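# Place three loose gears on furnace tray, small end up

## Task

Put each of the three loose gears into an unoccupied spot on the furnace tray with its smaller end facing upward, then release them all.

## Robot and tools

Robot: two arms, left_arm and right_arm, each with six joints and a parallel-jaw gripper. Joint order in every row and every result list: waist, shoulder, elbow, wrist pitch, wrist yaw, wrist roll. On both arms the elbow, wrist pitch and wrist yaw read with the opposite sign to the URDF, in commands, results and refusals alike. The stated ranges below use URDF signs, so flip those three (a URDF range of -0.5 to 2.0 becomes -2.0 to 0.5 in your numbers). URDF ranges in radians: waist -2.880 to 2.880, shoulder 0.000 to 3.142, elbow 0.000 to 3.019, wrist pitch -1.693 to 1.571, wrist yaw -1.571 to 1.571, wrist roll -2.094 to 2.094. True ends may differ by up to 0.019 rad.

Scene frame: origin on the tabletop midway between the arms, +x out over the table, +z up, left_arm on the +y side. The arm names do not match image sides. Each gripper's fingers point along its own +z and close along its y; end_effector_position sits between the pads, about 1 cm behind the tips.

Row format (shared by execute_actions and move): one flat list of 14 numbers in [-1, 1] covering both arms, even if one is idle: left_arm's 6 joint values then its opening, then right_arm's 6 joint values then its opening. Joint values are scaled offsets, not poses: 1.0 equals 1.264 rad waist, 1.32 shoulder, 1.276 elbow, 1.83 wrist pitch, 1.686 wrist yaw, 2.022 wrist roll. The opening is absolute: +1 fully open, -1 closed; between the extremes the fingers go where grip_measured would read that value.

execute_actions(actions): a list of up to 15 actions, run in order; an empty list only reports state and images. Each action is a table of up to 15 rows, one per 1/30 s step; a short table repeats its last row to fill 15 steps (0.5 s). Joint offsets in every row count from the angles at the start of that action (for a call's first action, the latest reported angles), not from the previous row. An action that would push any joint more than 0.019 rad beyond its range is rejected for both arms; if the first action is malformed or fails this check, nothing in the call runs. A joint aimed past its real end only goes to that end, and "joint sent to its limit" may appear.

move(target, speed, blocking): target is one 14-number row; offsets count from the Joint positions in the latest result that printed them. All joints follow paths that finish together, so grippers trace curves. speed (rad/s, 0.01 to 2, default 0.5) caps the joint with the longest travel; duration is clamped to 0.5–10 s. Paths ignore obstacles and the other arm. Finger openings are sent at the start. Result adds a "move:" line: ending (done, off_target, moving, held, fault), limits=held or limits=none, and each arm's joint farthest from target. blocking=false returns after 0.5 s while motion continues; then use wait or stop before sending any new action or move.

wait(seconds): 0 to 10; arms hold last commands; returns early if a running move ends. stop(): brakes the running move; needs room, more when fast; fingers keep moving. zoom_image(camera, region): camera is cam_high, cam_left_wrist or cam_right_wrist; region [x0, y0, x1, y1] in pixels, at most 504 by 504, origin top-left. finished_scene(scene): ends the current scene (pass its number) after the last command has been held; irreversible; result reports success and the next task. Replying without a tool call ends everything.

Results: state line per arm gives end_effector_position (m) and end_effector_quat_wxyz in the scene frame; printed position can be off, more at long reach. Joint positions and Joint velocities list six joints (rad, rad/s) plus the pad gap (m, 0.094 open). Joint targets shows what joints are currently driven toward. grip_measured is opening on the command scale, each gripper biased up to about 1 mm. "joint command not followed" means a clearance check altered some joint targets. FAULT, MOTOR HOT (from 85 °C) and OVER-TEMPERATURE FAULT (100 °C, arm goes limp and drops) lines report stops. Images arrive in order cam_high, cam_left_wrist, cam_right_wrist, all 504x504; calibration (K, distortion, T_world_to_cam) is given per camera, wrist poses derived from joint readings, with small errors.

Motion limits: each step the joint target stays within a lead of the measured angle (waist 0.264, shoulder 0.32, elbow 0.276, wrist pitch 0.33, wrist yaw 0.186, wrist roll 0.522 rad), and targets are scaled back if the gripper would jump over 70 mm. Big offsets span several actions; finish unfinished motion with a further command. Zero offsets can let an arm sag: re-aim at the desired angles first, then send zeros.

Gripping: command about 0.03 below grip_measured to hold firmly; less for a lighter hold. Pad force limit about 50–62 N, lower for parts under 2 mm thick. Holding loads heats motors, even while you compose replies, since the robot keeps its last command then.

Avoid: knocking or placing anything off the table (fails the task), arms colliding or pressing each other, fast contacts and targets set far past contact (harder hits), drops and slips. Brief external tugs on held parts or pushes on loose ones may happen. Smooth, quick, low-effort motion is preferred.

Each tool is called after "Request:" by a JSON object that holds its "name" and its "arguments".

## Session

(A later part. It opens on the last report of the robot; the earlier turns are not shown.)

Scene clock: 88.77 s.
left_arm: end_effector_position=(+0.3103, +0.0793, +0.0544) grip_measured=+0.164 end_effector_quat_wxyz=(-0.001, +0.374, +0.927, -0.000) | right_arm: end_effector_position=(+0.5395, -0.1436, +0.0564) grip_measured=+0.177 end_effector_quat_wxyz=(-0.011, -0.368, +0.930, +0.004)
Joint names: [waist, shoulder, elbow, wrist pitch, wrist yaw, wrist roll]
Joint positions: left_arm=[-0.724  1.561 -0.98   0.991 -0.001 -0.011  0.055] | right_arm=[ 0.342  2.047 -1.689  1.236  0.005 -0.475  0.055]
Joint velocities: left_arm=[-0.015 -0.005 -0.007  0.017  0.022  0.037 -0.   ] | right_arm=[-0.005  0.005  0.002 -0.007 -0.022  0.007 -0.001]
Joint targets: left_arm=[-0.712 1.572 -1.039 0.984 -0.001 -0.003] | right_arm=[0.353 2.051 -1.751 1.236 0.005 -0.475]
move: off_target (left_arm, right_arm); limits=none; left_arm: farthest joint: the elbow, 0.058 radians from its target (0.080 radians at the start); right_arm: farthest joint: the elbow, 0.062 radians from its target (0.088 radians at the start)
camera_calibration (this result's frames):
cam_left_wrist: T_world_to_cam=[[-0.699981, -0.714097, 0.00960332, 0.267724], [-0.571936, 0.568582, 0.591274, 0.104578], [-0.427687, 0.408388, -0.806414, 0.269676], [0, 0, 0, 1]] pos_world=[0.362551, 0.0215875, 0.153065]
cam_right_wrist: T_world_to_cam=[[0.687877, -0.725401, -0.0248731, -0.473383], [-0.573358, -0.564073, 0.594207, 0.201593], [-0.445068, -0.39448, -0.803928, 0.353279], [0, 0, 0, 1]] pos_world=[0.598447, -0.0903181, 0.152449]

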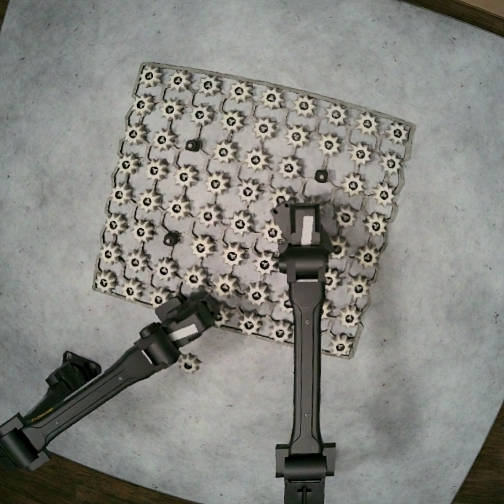

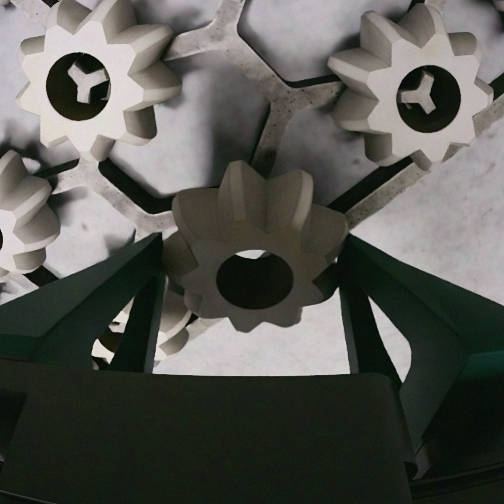

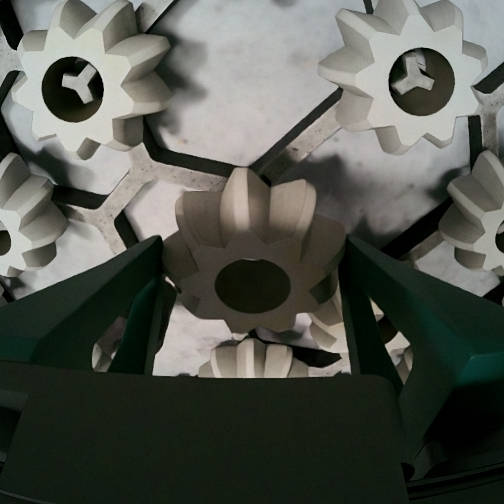

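Request:
{"name": "move", "arguments": {"target": [0.0095,0.014,0.010,-0.024,0,0.004,0.11, 0.012,0.003,0.016,-0.025,0,0,0.11], "speed": 0.08}}

Scene clock: 91.50 s.
left_arm: end_effector_position=(+0.3085, +0.0810, +0.0453) grip_measured=+0.164 end_effector_quat_wxyz=(-0.000, +0.374, +0.927, -0.001) | right_arm: end_effector_position=(+0.5356, -0.1428, +0.0452) grip_measured=+0.177 end_effector_quat_wxyz=(-0.009, -0.370, +0.929, +0.003)
Joint names: [waist, shoulder, elbow, wrist pitch, wrist yaw, wrist roll]
Joint positions: left_arm=[-0.724  1.568 -0.96   0.962 -0.001 -0.011  0.055] | right_arm=[ 0.345  2.047 -1.658  1.201  0.005 -0.475  0.055]
Joint velocities: left_arm=[ 0.005 -0.005  0.017  0.007  0.022  0.066  0.   ] | right_arm=[-0.015  0.005  0.002  0.007 -0.037 -0.051  0.   ]
Joint targets: left_arm=[-0.712 1.579 -0.967 0.947 -0.001 -0.003] | right_arm=[0.357 2.051 -1.669 1.190 0.005 -0.475]
move: done; limits=none; left_arm: farthest joint: the wrist pitch, 0.015 radians from its target (0.044 radians at the start); right_arm: farthest joint: the waist, 0.013 radians from its target (0.016 radians at the start)
camera_calibration (this result's frames):
cam_left_wrist: T_world_to_cam=[[-0.699994, -0.714084, 0.0096073, 0.267819], [-0.572738, 0.569372, 0.589734, 0.108234], [-0.42659, 0.407308, -0.80754, 0.260722], [0, 0, 0, 1]] pos_world=[0.360683, 0.023426, 0.144141]
cam_right_wrist: T_world_to_cam=[[0.690174, -0.723279, -0.0229521, -0.471475], [-0.573648, -0.566176, 0.591923, 0.206369], [-0.44112, -0.395364, -0.805668, 0.340726], [0, 0, 0, 1]] pos_world=[0.594085, -0.0894556, 0.141536]

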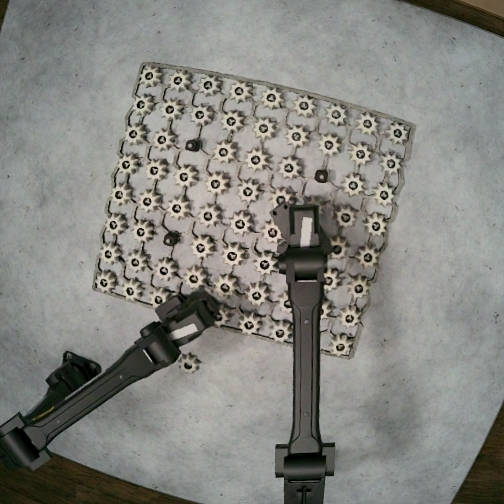

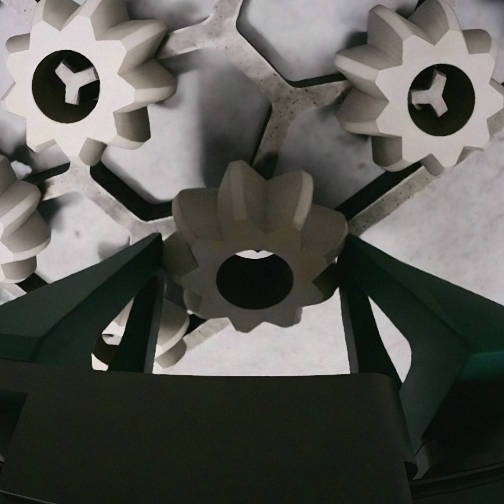

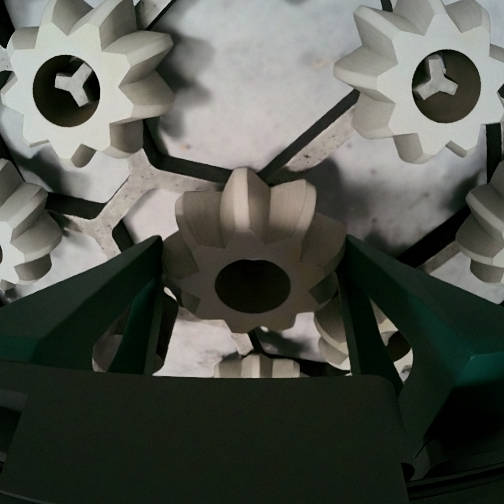

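Request:
{"name": "move", "arguments": {"target": [0.0095,0.033,0.012,-0.036,0,0.004,0.11, 0.010,0.020,0.011,-0.031,0,0,0.11], "speed": 0.05}}

Scene clock: 93.53 s.
left_arm: end_effector_position=(+0.3090, +0.0818, +0.0293) grip_measured=+0.164 end_effector_quat_wxyz=(-0.000, +0.373, +0.928, +0.000) | right_arm: end_effector_position=(+0.5368, -0.1423, +0.0291) grip_measured=+0.177 end_effector_quat_wxyz=(-0.005, -0.370, +0.929, +0.003)
Joint names: [waist, shoulder, elbow, wrist pitch, wrist yaw, wrist roll]
Joint positions: left_arm=[-0.723  1.596 -0.942  0.917  0.    -0.011  0.055] | right_arm=[ 0.345  2.062 -1.637  1.156  0.004 -0.475  0.055]
Joint velocities: left_arm=[ 0.005  0.005 -0.007  0.012 -0.037 -0.037 -0.001] | right_arm=[-0.005 -0.005 -0.012  0.012  0.037  0.066  0.   ]
Joint targets: left_arm=[-0.712 1.612 -0.945 0.897 -0.001 -0.003] | right_arm=[0.357 2.073 -1.644 1.144 0.004 -0.475]
move: off_target (left_arm); limits=none; left_arm: farthest joint: the wrist pitch, 0.021 radians from its target (0.066 radians at the start); right_arm: farthest joint: the waist, 0.013 radians from its target (0.013 radians at the start)
camera_calibration (this result's frames):
cam_left_wrist: T_world_to_cam=[[-0.698908, -0.715166, 0.00807987, 0.268648], [-0.573916, 0.567539, 0.590356, 0.117992], [-0.426788, 0.407967, -0.807103, 0.247586], [0, 0, 0, 1]] pos_world=[0.361145, 0.0241554, 0.127999]
cam_right_wrist: T_world_to_cam=[[0.690638, -0.722966, -0.0183917, -0.472657], [-0.578667, -0.567688, 0.585555, 0.2196], [-0.433778, -0.393764, -0.810424, 0.324918], [0, 0, 0, 1]] pos_world=[0.594452, -0.0891099, 0.12604]

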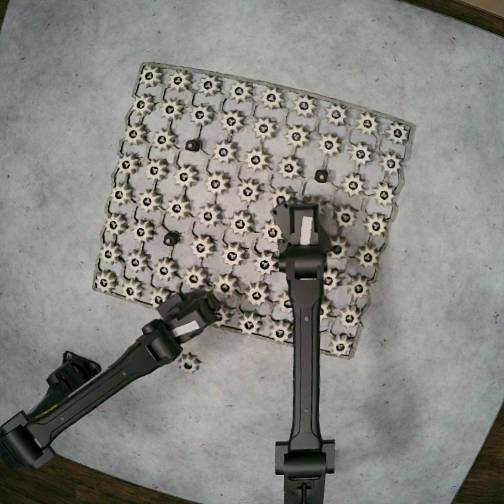

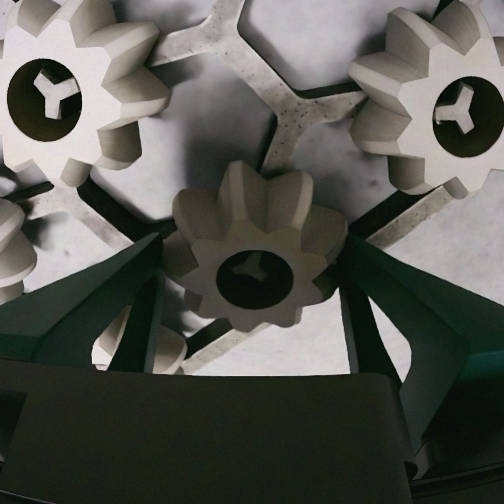

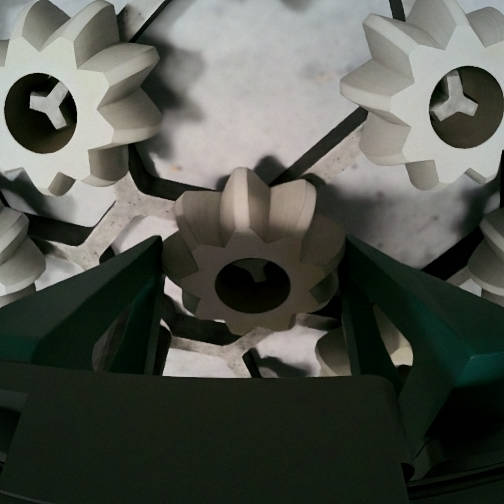

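The pins are visible through both bores.

Request:
{"name": "zoom_image", "arguments": {"camera": "cam_left_wrist", "region": [190,220,320,340]}}

Request:
{"name": "zoom_image", "arguments": {"camera": "cam_right_wrist", "region": [190,220,320,340]}}

Region (190, 220, 320, 340) of cam_left_wrist's 504x504 image, scaled by 3.877, with more detail than that image has; it fills the top 465 rows of this view, and the rest is white.

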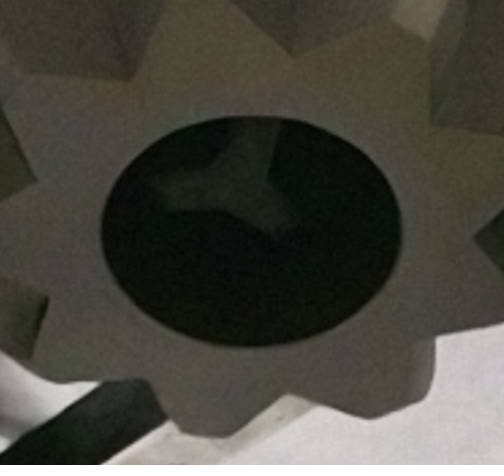

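Region (190, 220, 320, 340) of cam_right_wrist's 504x504 image, scaled by 3.877, with more detail than that image has; it fills the top 465 rows of this view, and the rest is white.

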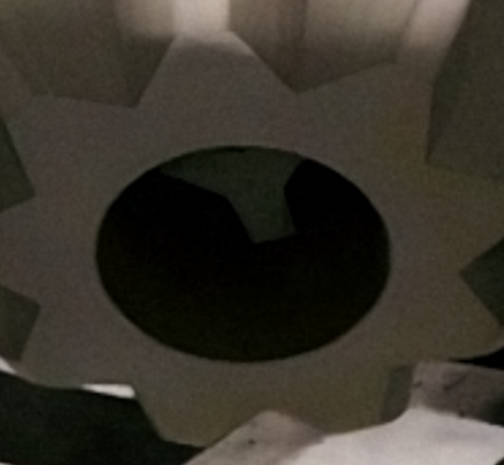

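Request:
{"name": "move", "arguments": {"target": [0.009,0.015,0,-0.014,0,0.004,0.11, 0.010,0.012,-0.002,-0.012,0,0,0.11], "speed": 0.03}}

Scene clock: 95.90 s.
left_arm: end_effector_position=(+0.3090, +0.0818, +0.0293) grip_measured=+0.164 end_effector_quat_wxyz=(-0.000, +0.373, +0.928, +0.000) | right_arm: end_effector_position=(+0.5371, -0.1420, +0.0286) grip_measured=+0.177 end_effector_quat_wxyz=(-0.004, -0.370, +0.929, +0.002)
Joint names: [waist, shoulder, elbow, wrist pitch, wrist yaw, wrist roll]
Joint positions: left_arm=[-0.723  1.596 -0.942  0.917  0.    -0.011  0.055] | right_arm=[ 0.345  2.062 -1.636  1.152  0.004 -0.475  0.055]
Joint velocities: left_arm=[ 0.005 -0.005  0.012  0.007 -0.037 -0.007 -0.   ] | right_arm=[-0.005 -0.005  0.007 -0.012  0.037  0.007  0.   ]
Joint targets: left_arm=[-0.711 1.615 -0.942 0.892 0.000 -0.003] | right_arm=[0.358 2.078 -1.640 1.134 0.004 -0.475]
move: off_target (left_arm); limits=none; left_arm: farthest joint: the wrist pitch, 0.026 radians from its target (0.026 radians at the start); right_arm: farthest joint: the wrist pitch, 0.018 radians from its target (0.022 radians at the start)
camera_calibration (this result's frames):
cam_left_wrist: T_world_to_cam=[[-0.698908, -0.715166, 0.00807987, 0.268648], [-0.573916, 0.567539, 0.590356, 0.117992], [-0.426788, 0.407967, -0.807103, 0.247586], [0, 0, 0, 1]] pos_world=[0.361145, 0.0241554, 0.127999]
cam_right_wrist: T_world_to_cam=[[0.690953, -0.722692, -0.0173359, -0.47277], [-0.579736, -0.568283, 0.583919, 0.220768], [-0.431845, -0.393411, -0.811627, 0.323758], [0, 0, 0, 1]] pos_world=[0.594463, -0.0888381, 0.125664]

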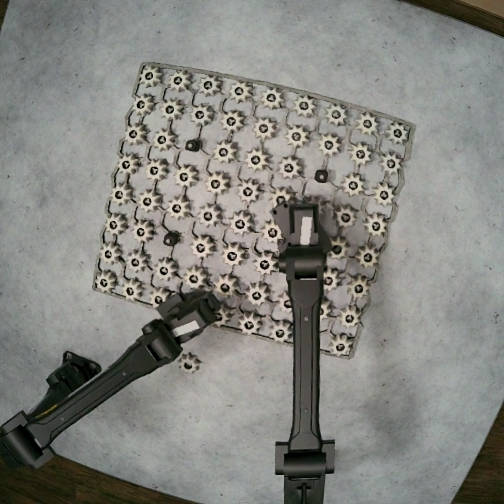

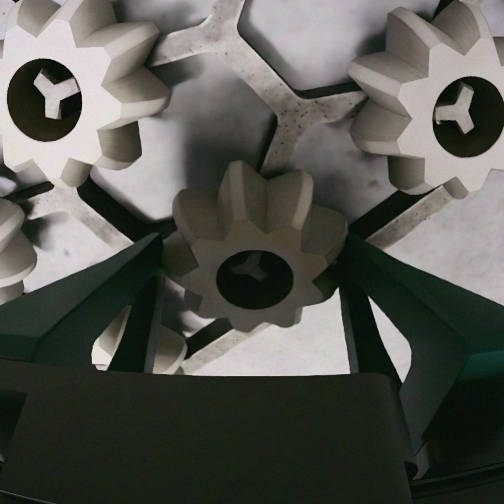

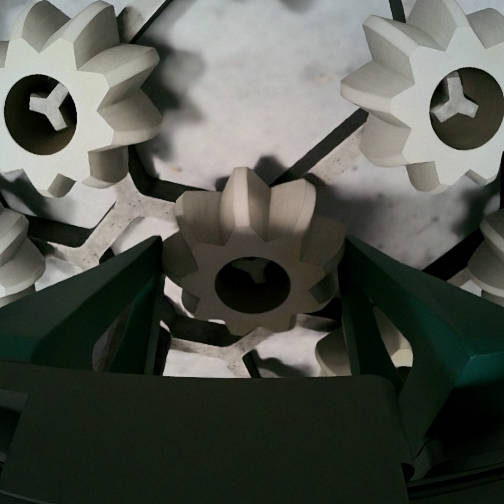

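Request:
{"name": "execute_actions", "arguments": {"actions": [[[0,0.006,-0.005,-0.004,0,0,0.2, 0,0.006,-0.005,-0.004,0,0,0.2],[0,0.006,-0.005,-0.004,0,0,0.25, 0,0.006,-0.005,-0.004,0,0,0.25],[0,0.006,-0.005,-0.004,0,0,0.3, 0,0.006,-0.005,-0.004,0,0,0.3],[0,0.006,-0.005,-0.004,0,0,0.36, 0,0.006,-0.005,-0.004,0,0,0.36],[0,0.006,-0.005,-0.004,0,0,0.4, 0,0.006,-0.005,-0.004,0,0,0.4]]]}}

Scene clock: 96.87 s.
left_arm: end_effector_position=(+0.3090, +0.0819, +0.0293) grip_measured=+0.398 end_effector_quat_wxyz=(+0.000, +0.373, +0.928, +0.000) | right_arm: end_effector_position=(+0.5371, -0.1420, +0.0286) grip_measured=+0.399 end_effector_quat_wxyz=(-0.004, -0.370, +0.929, +0.002)
Joint names: [waist, shoulder, elbow, wrist pitch, wrist yaw, wrist roll]
Joint positions: left_arm=[-0.723  1.596 -0.942  0.917  0.001 -0.011  0.066] | right_arm=[ 0.345  2.062 -1.636  1.152  0.004 -0.475  0.066]
Joint velocities: left_arm=[-0.024  0.015 -0.002 -0.022  0.007 -0.037  0.   ] | right_arm=[-0.005  0.005  0.012 -0.007 -0.051  0.007  0.   ]
Joint targets: left_arm=[-0.723 1.603 -0.948 0.910 0.000 -0.011] | right_arm=[0.345 2.070 -1.642 1.145 0.004 -0.475]
camera_calibration (this result's frames):
cam_left_wrist: T_world_to_cam=[[-0.698913, -0.71517, 0.00731695, 0.268803], [-0.574231, 0.567218, 0.590358, 0.118116], [-0.426356, 0.408407, -0.807109, 0.247418], [0, 0, 0, 1]] pos_world=[0.361184, 0.0241952, 0.127996]
cam_right_wrist: T_world_to_cam=[[0.690953, -0.722692, -0.0173359, -0.47277], [-0.579736, -0.568283, 0.583919, 0.220768], [-0.431845, -0.393411, -0.811627, 0.323758], [0, 0, 0, 1]] pos_world=[0.594463, -0.0888381, 0.125664]

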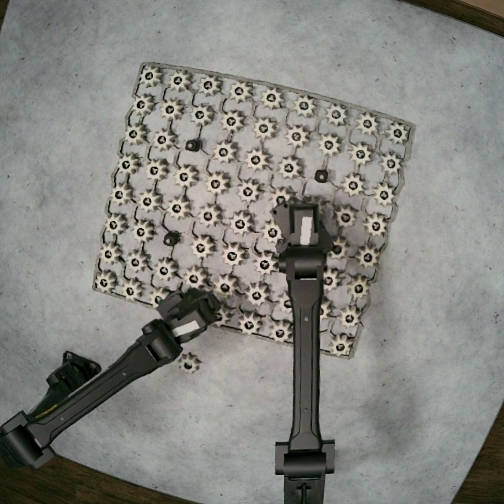

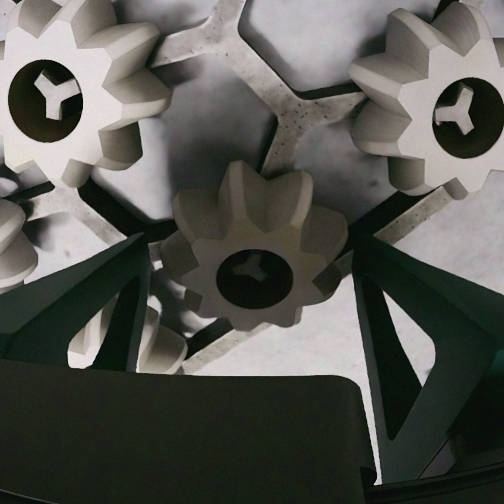

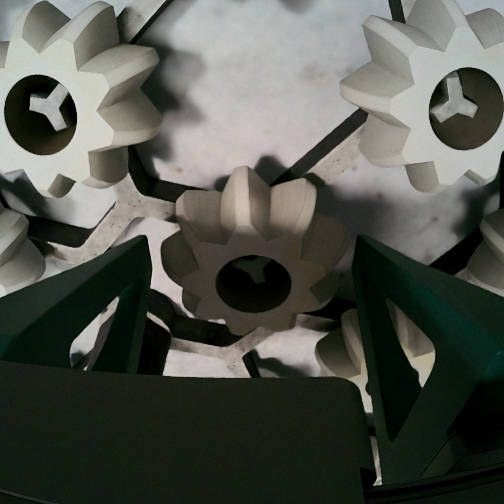

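Request:
{"name": "execute_actions", "arguments": {"actions": [[[0,-0.005,-0.02,0.002,0,0,0.4, 0,-0.005,-0.02,0.002,0,0,0.4],[0,-0.010,-0.035,0.005,0,0,0.4, 0,-0.010,-0.035,0.005,0,0,0.4],[0,-0.015,-0.047,0.007,0,0,0.4, 0,-0.015,-0.047,0.007,0,0,0.4],[0,-0.018,-0.049,0.011,0,0,0.4, 0,-0.017,-0.049,0.010,0,0,0.4],[0,-0.021,-0.052,0.015,0,0,0.4, 0,-0.019,-0.052,0.013,0,0,0.4],[0,-0.025,-0.054,0.019,0,0,0.4, 0,-0.021,-0.054,0.016,0,0,0.4],[0,-0.028,-0.057,0.023,0,0,0.4, 0,-0.023,-0.057,0.019,0,0,0.4],[0,-0.031,-0.059,0.027,0,0,0.4, 0,-0.025,-0.059,0.022,0,0,0.4],[0,-0.034,-0.061,0.031,0,0,0.4, 0,-0.027,-0.061,0.025,0,0,0.4],[0,-0.037,-0.064,0.035,0,0,0.4, 0,-0.029,-0.064,0.028,0,0,0.4],[0,-0.041,-0.066,0.039,0,0,0.4, 0,-0.031,-0.066,0.031,0,0,0.4],[0,-0.044,-0.069,0.043,0,0,0.4, 0,-0.033,-0.069,0.034,0,0,0.4],[0,-0.047,-0.071,0.047,0,0,0.4, 0,-0.035,-0.071,0.037,0,0,0.4],[0,-0.050,-0.074,0.051,0,0,0.4, 0,-0.037,-0.074,0.040,0,0,0.4],[0,-0.054,-0.076,0.055,0,0,0.4, 0,-0.039,-0.076,0.044,0,0,0.4]],[[0,-0.015,-0.047,0.007,0,0,0.4, 0,-0.015,-0.047,0.007,0,0,0.4]]]}}

Scene clock: 99.53 s.
left_arm: end_effector_position=(+0.3177, +0.0734, +0.0645) grip_measured=+0.398 end_effector_quat_wxyz=(+0.011, +0.373, +0.928, -0.004) | right_arm: end_effector_position=(+0.5442, -0.1399, +0.0540) grip_measured=+0.399 end_effector_quat_wxyz=(-0.002, -0.370, +0.929, +0.002)
Joint names: [waist, shoulder, elbow, wrist pitch, wrist yaw, wrist roll]
Joint positions: left_arm=[-0.723  1.553 -1.002  0.996  0.001 -0.011  0.066] | right_arm=[ 0.345  2.052 -1.69   1.213  0.004 -0.475  0.066]
Joint velocities: left_arm=[-0.005 -0.005  0.007 -0.007  0.066  0.022 -0.   ] | right_arm=[-0.005  0.005  0.002 -0.002 -0.037 -0.066  0.001]
Joint targets: left_arm=[-0.723 1.540 -1.045 1.005 0.001 -0.011] | right_arm=[0.345 2.033 -1.736 1.222 0.004 -0.475]
camera_calibration (this result's frames):
cam_left_wrist: T_world_to_cam=[[-0.699039, -0.715046, 0.00736489, 0.268548], [-0.58419, 0.576991, 0.570791, 0.11075], [-0.412391, 0.394703, -0.821062, 0.280502], [0, 0, 0, 1]] pos_world=[0.368101, 0.0174072, 0.165116]
cam_right_wrist: T_world_to_cam=[[0.691019, -0.722672, -0.0154001, -0.475912], [-0.582082, -0.568966, 0.580911, 0.2126], [-0.428571, -0.392457, -0.813821, 0.346795], [0, 0, 0, 1]] pos_world=[0.601241, -0.0868637, 0.151398]

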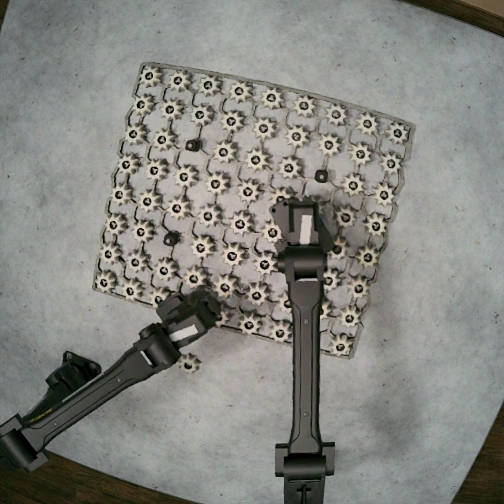

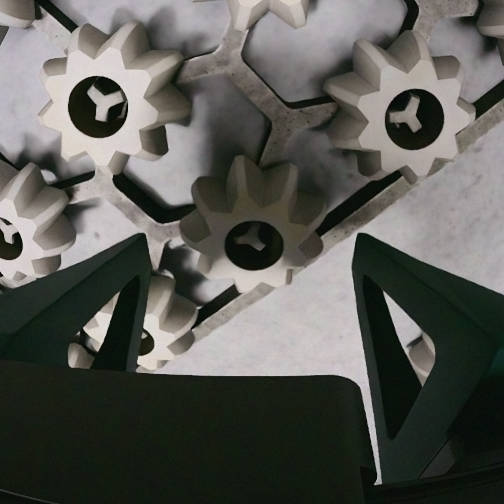

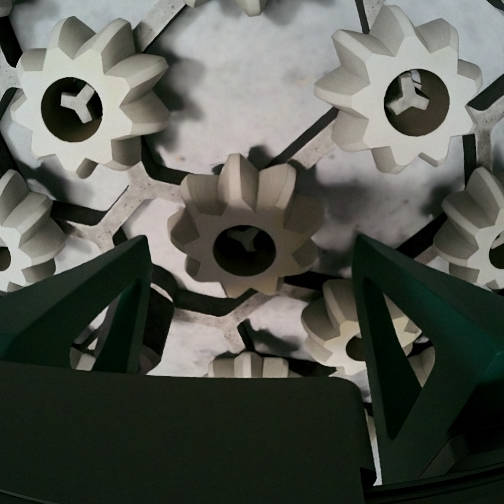

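Request:
{"name": "move", "arguments": {"target": [0.55,-0.30,-0.05,0.0,0,0,0.5, 0,-0.035,-0.16,0.09,0,0,0.4], "speed": 0.7}}

Scene clock: 102.27 s.
left_arm: end_effector_position=(+0.4352, +0.3326, +0.2264) grip_measured=+0.498 end_effector_quat_wxyz=(+0.213, +0.031, +0.976, -0.009) | right_arm: end_effector_position=(+0.5612, -0.1350, +0.1241) grip_measured=+0.399 end_effector_quat_wxyz=(+0.010, -0.370, +0.929, +0.001)
Joint names: [waist, shoulder, elbow, wrist pitch, wrist yaw, wrist roll]
Joint positions: left_arm=[-0.022  1.162 -1.017  0.996  0.001 -0.011  0.07 ] | right_arm=[ 0.345  2.031 -1.847  1.367  0.004 -0.475  0.066]
Joint velocities: left_arm=[-0.005  0.005  0.007  0.002  0.007 -0.022 -0.001] | right_arm=[-0.015  0.015 -0.007 -0.007  0.022 -0.066 -0.   ]
Joint targets: left_arm=[-0.028 1.157 -1.066 0.996 0.001 -0.011] | right_arm=[0.345 2.005 -1.895 1.378 0.004 -0.475]
move: off_target (left_arm, right_arm); limits=none; left_arm: farthest joint: the elbow, 0.048 radians from its target (0.064 radians at the start); right_arm: farthest joint: the elbow, 0.047 radians from its target (0.204 radians at the start)
camera_calibration (this result's frames):
cam_left_wrist: T_world_to_cam=[[-0.0759171, -0.997086, 0.00751891, 0.357369], [-0.976885, 0.075886, 0.199845, 0.358999], [-0.199833, 0.00782653, -0.979799, 0.431631], [0, 0, 0, 1]] pos_world=[0.464085, 0.325706, 0.348481]
cam_right_wrist: T_world_to_cam=[[0.691247, -0.722606, -0.00430907, -0.484485], [-0.595286, -0.572812, 0.56349, 0.193632], [-0.40965, -0.386946, -0.826111, 0.404702], [0, 0, 0, 1]] pos_world=[0.615951, -0.0825791, 0.223132]

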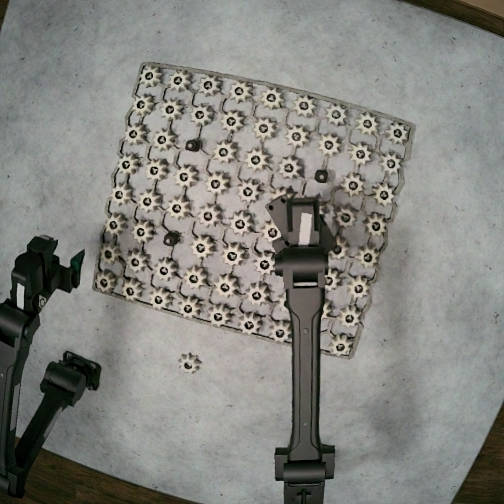

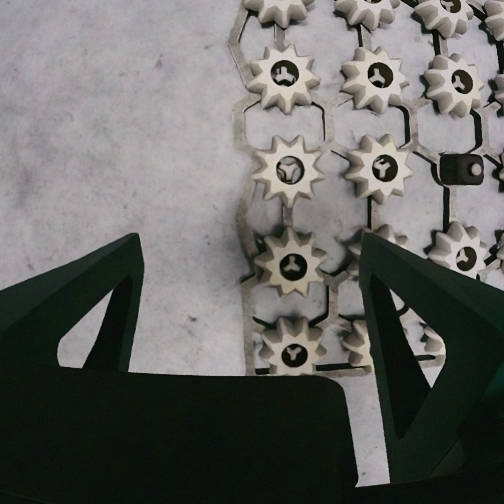

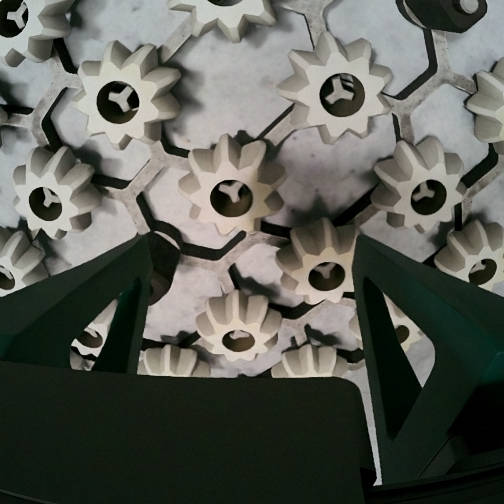

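Request:
{"name": "move", "arguments": {"target": [0.3,-0.004,-0.04,0.0,0,0,0.5, 0.617,-0.366,0.570,-0.146,0,0,0.5], "speed": 0.9}}

Scene clock: 104.47 s.
left_arm: end_effector_position=(+0.4177, +0.4866, +0.2264) grip_measured=+0.498 end_effector_quat_wxyz=(+0.211, -0.152, +0.965, +0.031) | right_arm: end_effector_position=(+0.1609, +0.0677, +0.0980) grip_measured=+0.499 end_effector_quat_wxyz=(-0.003, +0.699, -0.715, -0.003)
Joint names: [waist, shoulder, elbow, wrist pitch, wrist yaw, wrist roll]
Joint positions: left_arm=[ 0.355  1.162 -1.017  0.996  0.001 -0.011  0.07 ] | right_arm=[ 1.135  1.56  -1.111  1.113  0.004 -0.475  0.07 ]
Joint velocities: left_arm=[-0.015 -0.015 -0.007 -0.002 -0.007  0.037  0.001] | right_arm=[ 0.005  0.005  0.002  0.012 -0.022 -0.022  0.   ]
Joint targets: left_arm=[0.358 1.157 -1.068 0.996 0.001 -0.011] | right_arm=[1.125 1.548 -1.120 1.100 0.004 -0.475]
move: off_target (left_arm); limits=none; left_arm: farthest joint: the elbow, 0.051 radians from its target (0.051 radians at the start); right_arm: farthest joint: the wrist pitch, 0.014 radians from its target (0.267 radians at the start)
camera_calibration (this result's frames):
cam_left_wrist: T_world_to_cam=[[0.296012, -0.955155, 0.00751891, 0.333856], [-0.936357, -0.288614, 0.199845, 0.490712], [-0.188713, -0.0661969, -0.979799, 0.458316], [0, 0, 0, 1]] pos_world=[0.447146, 0.490849, 0.348481]
cam_right_wrist: T_world_to_cam=[[0.999794, -0.0176176, -0.0101194, -0.158241], [-0.00864884, -0.81975, 0.572657, 0.00755841], [-0.0183842, -0.572451, -0.819733, 0.246602], [0, 0, 0, 1]] pos_world=[0.162807, 0.144576, 0.196218]

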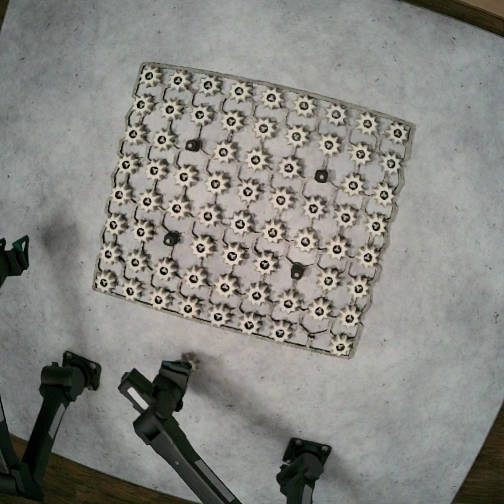

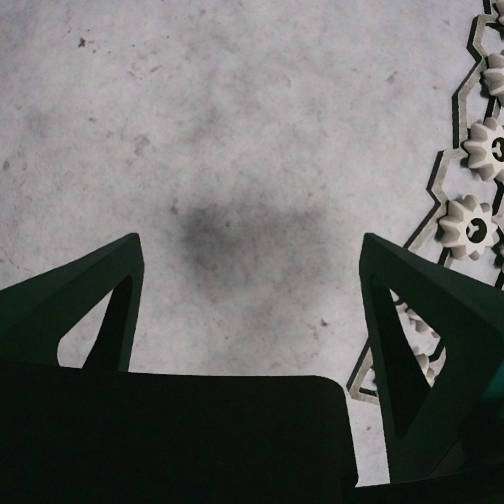

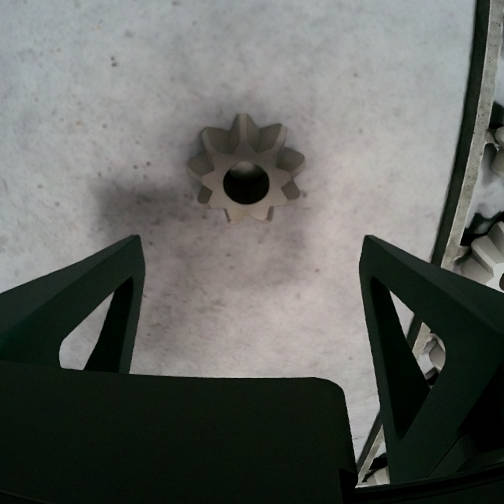

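Request:
{"name": "move", "arguments": {"target": [0,0,-0.04,0.0,0,0,0.5, 0,0.046,0.0705,-0.0825,0,0.093,0.5], "speed": 0.4}}

Scene clock: 107.10 s.
left_arm: end_effector_position=(+0.4177, +0.4866, +0.2264) grip_measured=+0.498 end_effector_quat_wxyz=(+0.211, -0.152, +0.965, +0.031) | right_arm: end_effector_position=(+0.1552, +0.0573, +0.0451) grip_measured=+0.499 end_effector_quat_wxyz=(-0.002, -0.633, +0.774, +0.001)
Joint names: [waist, shoulder, elbow, wrist pitch, wrist yaw, wrist roll]
Joint positions: left_arm=[ 0.355  1.162 -1.017  0.996  0.001 -0.011  0.07 ] | right_arm=[ 1.135  1.611 -1.013  0.976  0.004 -0.297  0.07 ]
Joint velocities: left_arm=[-0.005  0.005  0.002  0.017 -0.037 -0.007 -0.001] | right_arm=[-0.005 -0.005 -0.007  0.002  0.037 -0.022 -0.   ]
Joint targets: left_arm=[0.355 1.162 -1.068 0.996 0.001 -0.011] | right_arm=[1.135 1.621 -1.021 0.962 0.004 -0.287]
move: off_target (left_arm); limits=none; left_arm: farthest joint: the elbow, 0.051 radians from its target (0.051 radians at the start); right_arm: farthest joint: the wrist pitch, 0.014 radians from its target (0.151 radians at the start)
camera_calibration (this result's frames):
cam_left_wrist: T_world_to_cam=[[0.296012, -0.955155, 0.00751891, 0.333856], [-0.936357, -0.288614, 0.199845, 0.490712], [-0.188713, -0.0661969, -0.979799, 0.458316], [0, 0, 0, 1]] pos_world=[0.447146, 0.490849, 0.348481]
cam_right_wrist: T_world_to_cam=[[0.980759, -0.194637, -0.0150832, -0.13996], [-0.149724, -0.799523, 0.581675, 0.0495624], [-0.125275, -0.568225, -0.813281, 0.213172], [0, 0, 0, 1]] pos_world=[0.171393, 0.133514, 0.142428]

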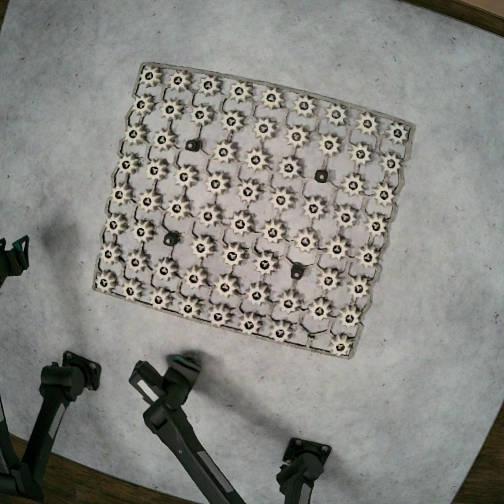

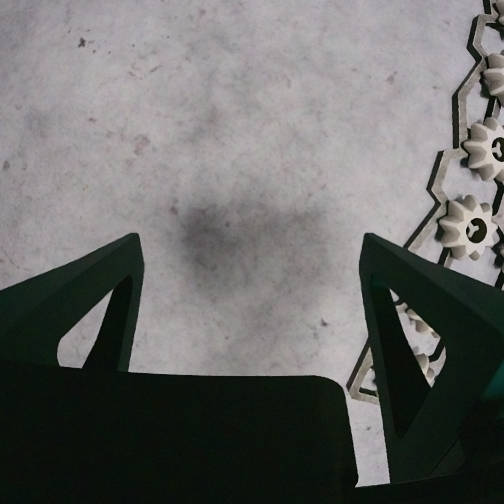

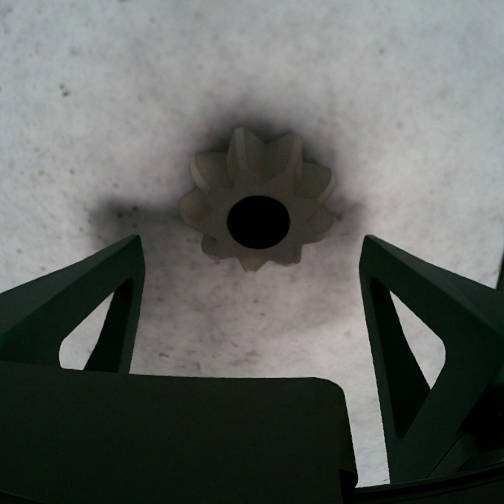

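Request:
{"name": "move", "arguments": {"target": [0,0,-0.04,0.0,0,0,0.5, 0,0.044,0.024,-0.054,0,0.004,0.5], "speed": 0.2}}

Scene clock: 110.17 s.
left_arm: end_effector_position=(+0.4177, +0.4866, +0.2264) grip_measured=+0.498 end_effector_quat_wxyz=(+0.211, -0.152, +0.965, +0.031) | right_arm: end_effector_position=(+0.1550, +0.0569, +0.0163) grip_measured=+0.499 end_effector_quat_wxyz=(-0.000, -0.633, +0.774, +0.002)
Joint names: [waist, shoulder, elbow, wrist pitch, wrist yaw, wrist roll]
Joint positions: left_arm=[ 0.355  1.162 -1.017  0.996  0.001 -0.011  0.07 ] | right_arm=[ 1.135  1.656 -0.978  0.891  0.004 -0.297  0.07 ]
Joint velocities: left_arm=[-0.005 -0.015  0.002  0.002  0.007 -0.037  0.001] | right_arm=[-0.024 -0.015 -0.017 -0.012  0.007  0.022 -0.   ]
Joint targets: left_arm=[0.355 1.162 -1.068 0.996 0.001 -0.011] | right_arm=[1.135 1.669 -0.982 0.877 0.004 -0.289]
move: off_target (left_arm); limits=none; left_arm: farthest joint: the elbow, 0.051 radians from its target (0.051 radians at the start); right_arm: farthest joint: the wrist pitch, 0.014 radians from its target (0.099 radians at the start)
camera_calibration (this result's frames):
cam_left_wrist: T_world_to_cam=[[0.296012, -0.955155, 0.00751891, 0.333856], [-0.936357, -0.288614, 0.199845, 0.490712], [-0.188713, -0.0661969, -0.979799, 0.458316], [0, 0, 0, 1]] pos_world=[0.447146, 0.490849, 0.348481]
cam_right_wrist: T_world_to_cam=[[0.980717, -0.194953, -0.013725, -0.140279], [-0.151295, -0.801798, 0.578127, 0.0664585], [-0.123712, -0.564902, -0.815832, 0.189138], [0, 0, 0, 1]] pos_world=[0.171028, 0.132783, 0.113958]

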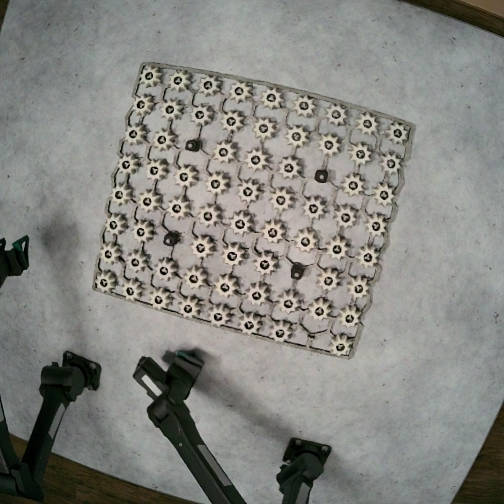

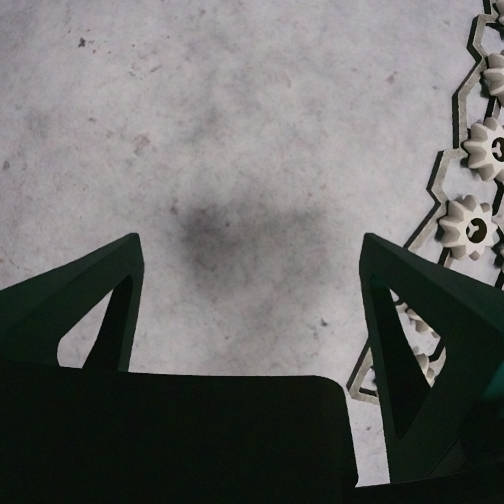

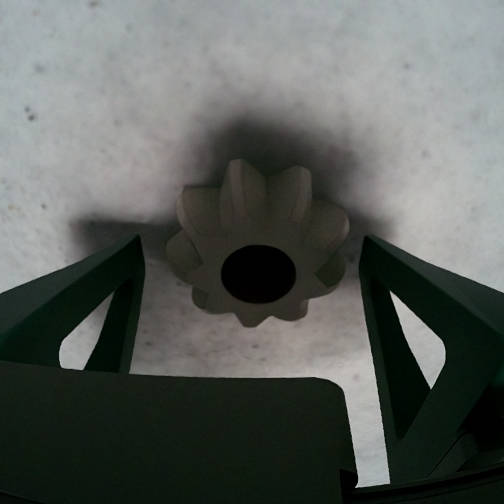

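Request:
{"name": "execute_actions", "arguments": {"actions": [[[0,0,-0.04,0,0,0,0.5, 0,0.010,-0.002,-0.008,0,0.004,0.48],[0,0,-0.04,0,0,0,0.5, 0,0.011,-0.002,-0.009,0,0.004,0.46],[0,0,-0.04,0,0,0,0.5, 0,0.012,-0.001,-0.010,0,0.004,0.44],[0,0,-0.04,0,0,0,0.5, 0,0.013,0,-0.0115,0,0.004,0.42]],[[0,0,-0.04,0,0,0,0.5, 0,0.006,-0.003,-0.005,0,0.004,0.39],[0,0,-0.04,0,0,0,0.5, 0,0.006,-0.003,-0.005,0,0.004,0.36],[0,0,-0.04,0,0,0,0.5, 0,0.006,-0.003,-0.005,0,0.004,0.33],[0,0,-0.04,0,0,0,0.5, 0,0.006,-0.003,-0.005,0,0.004,0.30],[0,0,-0.04,0,0,0,0.5, 0,0.006,-0.003,-0.005,0,0.004,0.27],[0,0,-0.04,0,0,0,0.5, 0,0.006,-0.003,-0.005,0,0.004,0.25],[0,0,-0.04,0,0,0,0.5, 0,0.006,-0.003,-0.005,0,0.004,0.23],[0,0,-0.04,0,0,0,0.5, 0,0.006,-0.003,-0.005,0,0.004,0.21],[0,0,-0.04,0,0,0,0.5, 0,0.006,-0.003,-0.005,0,0.004,0.19],[0,0,-0.04,0,0,0,0.5, 0,0.006,-0.003,-0.005,0,0.004,0.175],[0,0,-0.04,0,0,0,0.5, 0,0.006,-0.003,-0.005,0,0.004,0.16],[0,0,-0.04,0,0,0,0.5, 0,0.006,-0.003,-0.005,0,0.004,0.145],[0,0,-0.04,0,0,0,0.5, 0,0.006,-0.003,-0.005,0,0.004,0.13]],[[0,0,-0.04,0,0,0,0.5, 0,0.006,-0.003,-0.005,0,0.004,0.12]]]}}

Scene clock: 112.40 s.
left_arm: end_effector_position=(+0.4177, +0.4866, +0.2264) grip_measured=+0.498 end_effector_quat_wxyz=(+0.211, -0.152, +0.965, +0.031) | right_arm: end_effector_position=(+0.1559, +0.0585, +0.0163) grip_measured=+0.138 end_effector_quat_wxyz=(+0.003, -0.633, +0.774, +0.003)
Joint names: [waist, shoulder, elbow, wrist pitch, wrist yaw, wrist roll]
Joint positions: left_arm=[ 0.355  1.162 -1.017  0.996  0.001 -0.011  0.07 ] | right_arm=[ 1.135  1.656 -0.978  0.884  0.004 -0.297  0.053]
Joint velocities: left_arm=[-0.015  0.005  0.002  0.012  0.007 -0.037  0.   ] | right_arm=[ 0.005 -0.015 -0.017 -0.007  0.051 -0.007 -0.   ]
Joint targets: left_arm=[0.355 1.162 -1.068 0.996 0.001 -0.011] | right_arm=[1.135 1.664 -0.981 0.875 0.004 -0.288]
camera_calibration (this result's frames):
cam_left_wrist: T_world_to_cam=[[0.296012, -0.955155, 0.00751891, 0.333856], [-0.936357, -0.288614, 0.199845, 0.490712], [-0.188713, -0.0661969, -0.979799, 0.458316], [0, 0, 0, 1]] pos_world=[0.447146, 0.490849, 0.348481]
cam_right_wrist: T_world_to_cam=[[0.980764, -0.194877, -0.0112111, -0.140923], [-0.153479, -0.805358, 0.572576, 0.0684621], [-0.120611, -0.559841, -0.819775, 0.189407], [0, 0, 0, 1]] pos_world=[0.171564, 0.133712, 0.114492]

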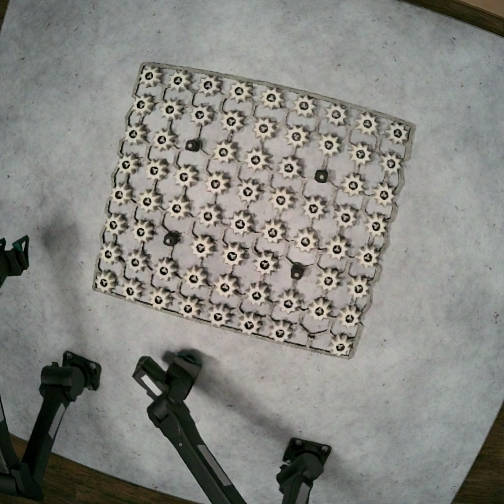

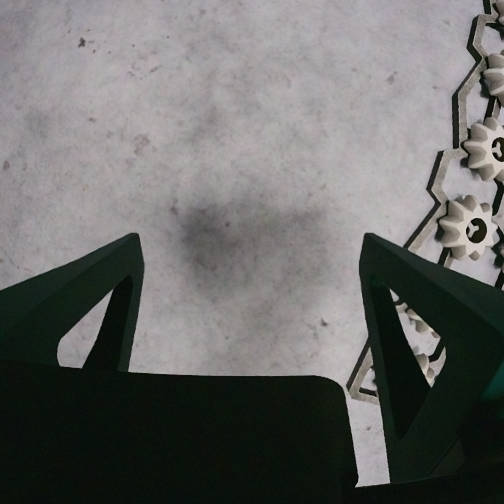

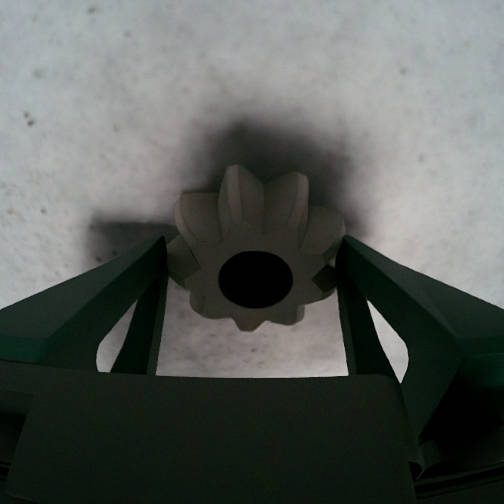

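Request:
{"name": "execute_actions", "arguments": {"actions": [[[0,0,-0.04,0,0,0,0.5, 0,0.006,-0.003,0,0,0,0.2],[0,0,-0.04,0,0,0,0.5, 0,0.006,-0.003,0,0,0,0.27],[0,0,-0.04,0,0,0,0.5, 0,0.006,-0.003,0,0,0,0.33],[0,0,-0.04,0,0,0,0.5, 0,0.008,-0.003,0,0,0,0.33],[0,0,-0.04,0,0,0,0.5, 0,0.010,-0.003,0,0,0,0.33],[0,0,-0.04,0,0,0,0.5, 0,0.012,-0.003,0,0,0,0.33],[0,0,-0.04,0,0,0,0.5, 0,0.014,-0.003,0,0,0,0.33],[0,0,-0.04,0,0,0,0.5, 0,0.016,-0.003,0,0,0,0.33],[0,0,-0.04,0,0,0,0.5, 0,0.018,-0.003,0,0,0,0.33],[0,0,-0.04,0,0,0,0.5, 0,0.019,-0.003,0,0,0,0.33]]]}}

Scene clock: 114.00 s.
left_arm: end_effector_position=(+0.4177, +0.4866, +0.2264) grip_measured=+0.498 end_effector_quat_wxyz=(+0.211, -0.152, +0.965, +0.031) | right_arm: end_effector_position=(+0.1555, +0.0577, +0.0134) grip_measured=+0.329 end_effector_quat_wxyz=(-0.000, -0.633, +0.774, +0.002)
Joint names: [waist, shoulder, elbow, wrist pitch, wrist yaw, wrist roll]
Joint positions: left_arm=[ 0.355  1.162 -1.017  0.996  0.001 -0.011  0.07 ] | right_arm=[ 1.135  1.664 -0.978  0.884  0.004 -0.297  0.062]
Joint velocities: left_arm=[-0.005 -0.015  0.007  0.007 -0.007 -0.051  0.001] | right_arm=[-0.005  0.024  0.027 -0.002  0.022  0.007 -0.   ]
Joint targets: left_arm=[0.355 1.162 -1.068 0.996 0.001 -0.011] | right_arm=[1.135 1.682 -0.981 0.884 0.004 -0.297]
camera_calibration (this result's frames):
cam_left_wrist: T_world_to_cam=[[0.296012, -0.955155, 0.00751891, 0.333856], [-0.936357, -0.288614, 0.199845, 0.490712], [-0.188713, -0.0661969, -0.979799, 0.458316], [0, 0, 0, 1]] pos_world=[0.447146, 0.490849, 0.348481]
cam_right_wrist: T_world_to_cam=[[0.980721, -0.194956, -0.0133608, -0.140667], [-0.151489, -0.801692, 0.578222, 0.0688654], [-0.123439, -0.56505, -0.81577, 0.187264], [0, 0, 0, 1]] pos_world=[0.171503, 0.133598, 0.111065]

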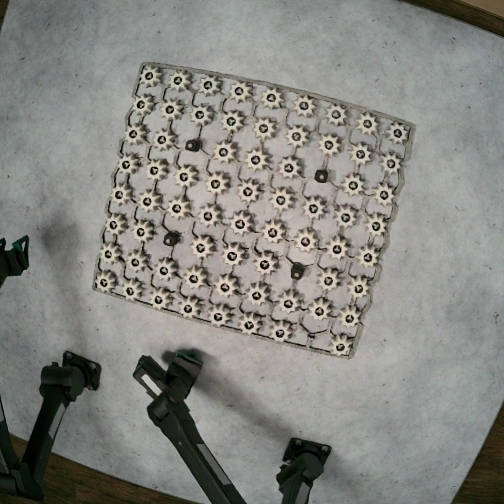

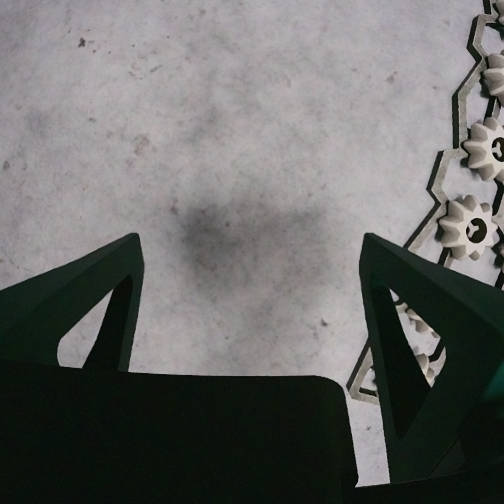

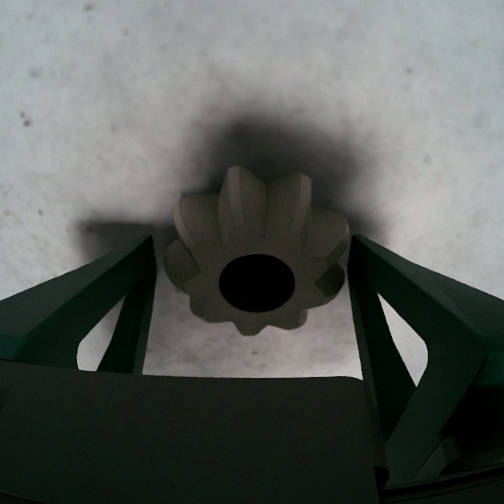

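z = 0.0134 now. Close.

Request:
{"name": "execute_actions", "arguments": {"actions": [[[0,0,-0.04,0,0,0,0.5, 0,0.006,-0.003,0,0,0,0.30],[0,0,-0.04,0,0,0,0.5, 0,0.006,-0.003,0,0,0,0.27],[0,0,-0.04,0,0,0,0.5, 0,0.006,-0.003,0,0,0,0.25],[0,0,-0.04,0,0,0,0.5, 0,0.006,-0.003,0,0,0,0.23],[0,0,-0.04,0,0,0,0.5, 0,0.006,-0.003,0,0,0,0.21],[0,0,-0.04,0,0,0,0.5, 0,0.006,-0.003,0,0,0,0.19],[0,0,-0.04,0,0,0,0.5, 0,0.006,-0.003,0,0,0,0.175],[0,0,-0.04,0,0,0,0.5, 0,0.006,-0.003,0,0,0,0.16],[0,0,-0.04,0,0,0,0.5, 0,0.006,-0.003,0,0,0,0.15],[0,0,-0.04,0,0,0,0.5, 0,0.006,-0.003,0,0,0,0.14],[0,0,-0.04,0,0,0,0.5, 0,0.006,-0.003,0,0,0,0.13],[0,0,-0.04,0,0,0,0.5, 0,0.006,-0.003,0,0,0,0.12],[0,0,-0.04,0,0,0,0.5, 0,0.006,-0.003,0,0,0,0.11]]]}}

Scene clock: 115.07 s.
left_arm: end_effector_position=(+0.4177, +0.4866, +0.2264) grip_measured=+0.498 end_effector_quat_wxyz=(+0.211, -0.152, +0.965, +0.031) | right_arm: end_effector_position=(+0.1556, +0.0576, +0.0131) grip_measured=+0.161 end_effector_quat_wxyz=(-0.001, -0.633, +0.774, +0.002)
Joint names: [waist, shoulder, elbow, wrist pitch, wrist yaw, wrist roll]
Joint positions: left_arm=[ 0.355  1.162 -1.017  0.996  0.001 -0.011  0.07 ] | right_arm=[ 1.135  1.664 -0.978  0.884  0.003 -0.297  0.055]
Joint velocities: left_arm=[-0.005 -0.005  0.002  0.007 -0.007  0.037  0.   ] | right_arm=[-0.005 -0.015  0.012  0.012  0.066  0.007 -0.   ]
Joint targets: left_arm=[0.355 1.162 -1.068 0.996 0.001 -0.011] | right_arm=[1.135 1.672 -0.981 0.884 0.004 -0.297]
camera_calibration (this result's frames):
cam_left_wrist: T_world_to_cam=[[0.296012, -0.955155, 0.00751891, 0.333856], [-0.936357, -0.288614, 0.199845, 0.490712], [-0.188713, -0.0661969, -0.979799, 0.458316], [0, 0, 0, 1]] pos_world=[0.447146, 0.490849, 0.348481]
cam_right_wrist: T_world_to_cam=[[0.980721, -0.194967, -0.0132227, -0.140708], [-0.151473, -0.801199, 0.578909, 0.0689154], [-0.123462, -0.565745, -0.815285, 0.186993], [0, 0, 0, 1]] pos_world=[0.171521, 0.133572, 0.110696]

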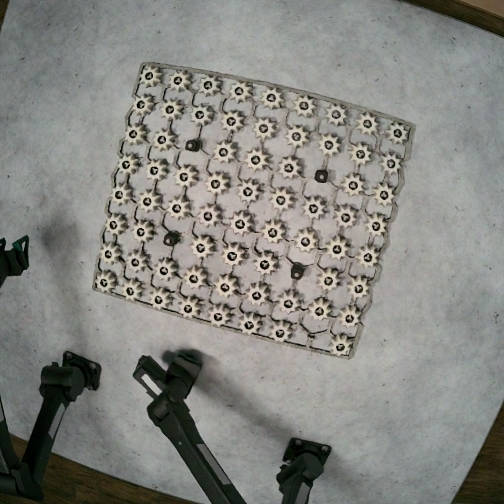

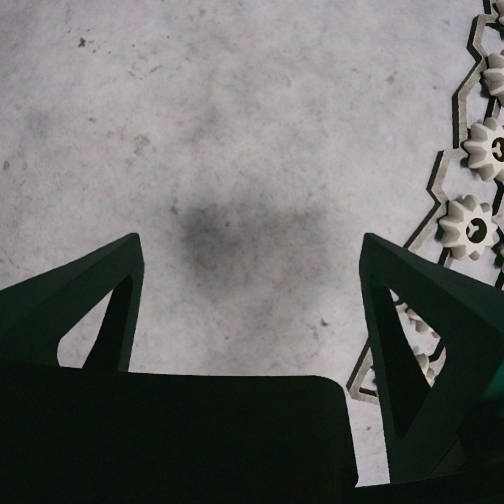

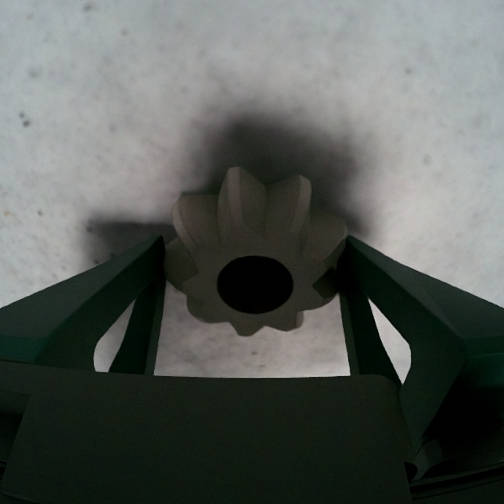

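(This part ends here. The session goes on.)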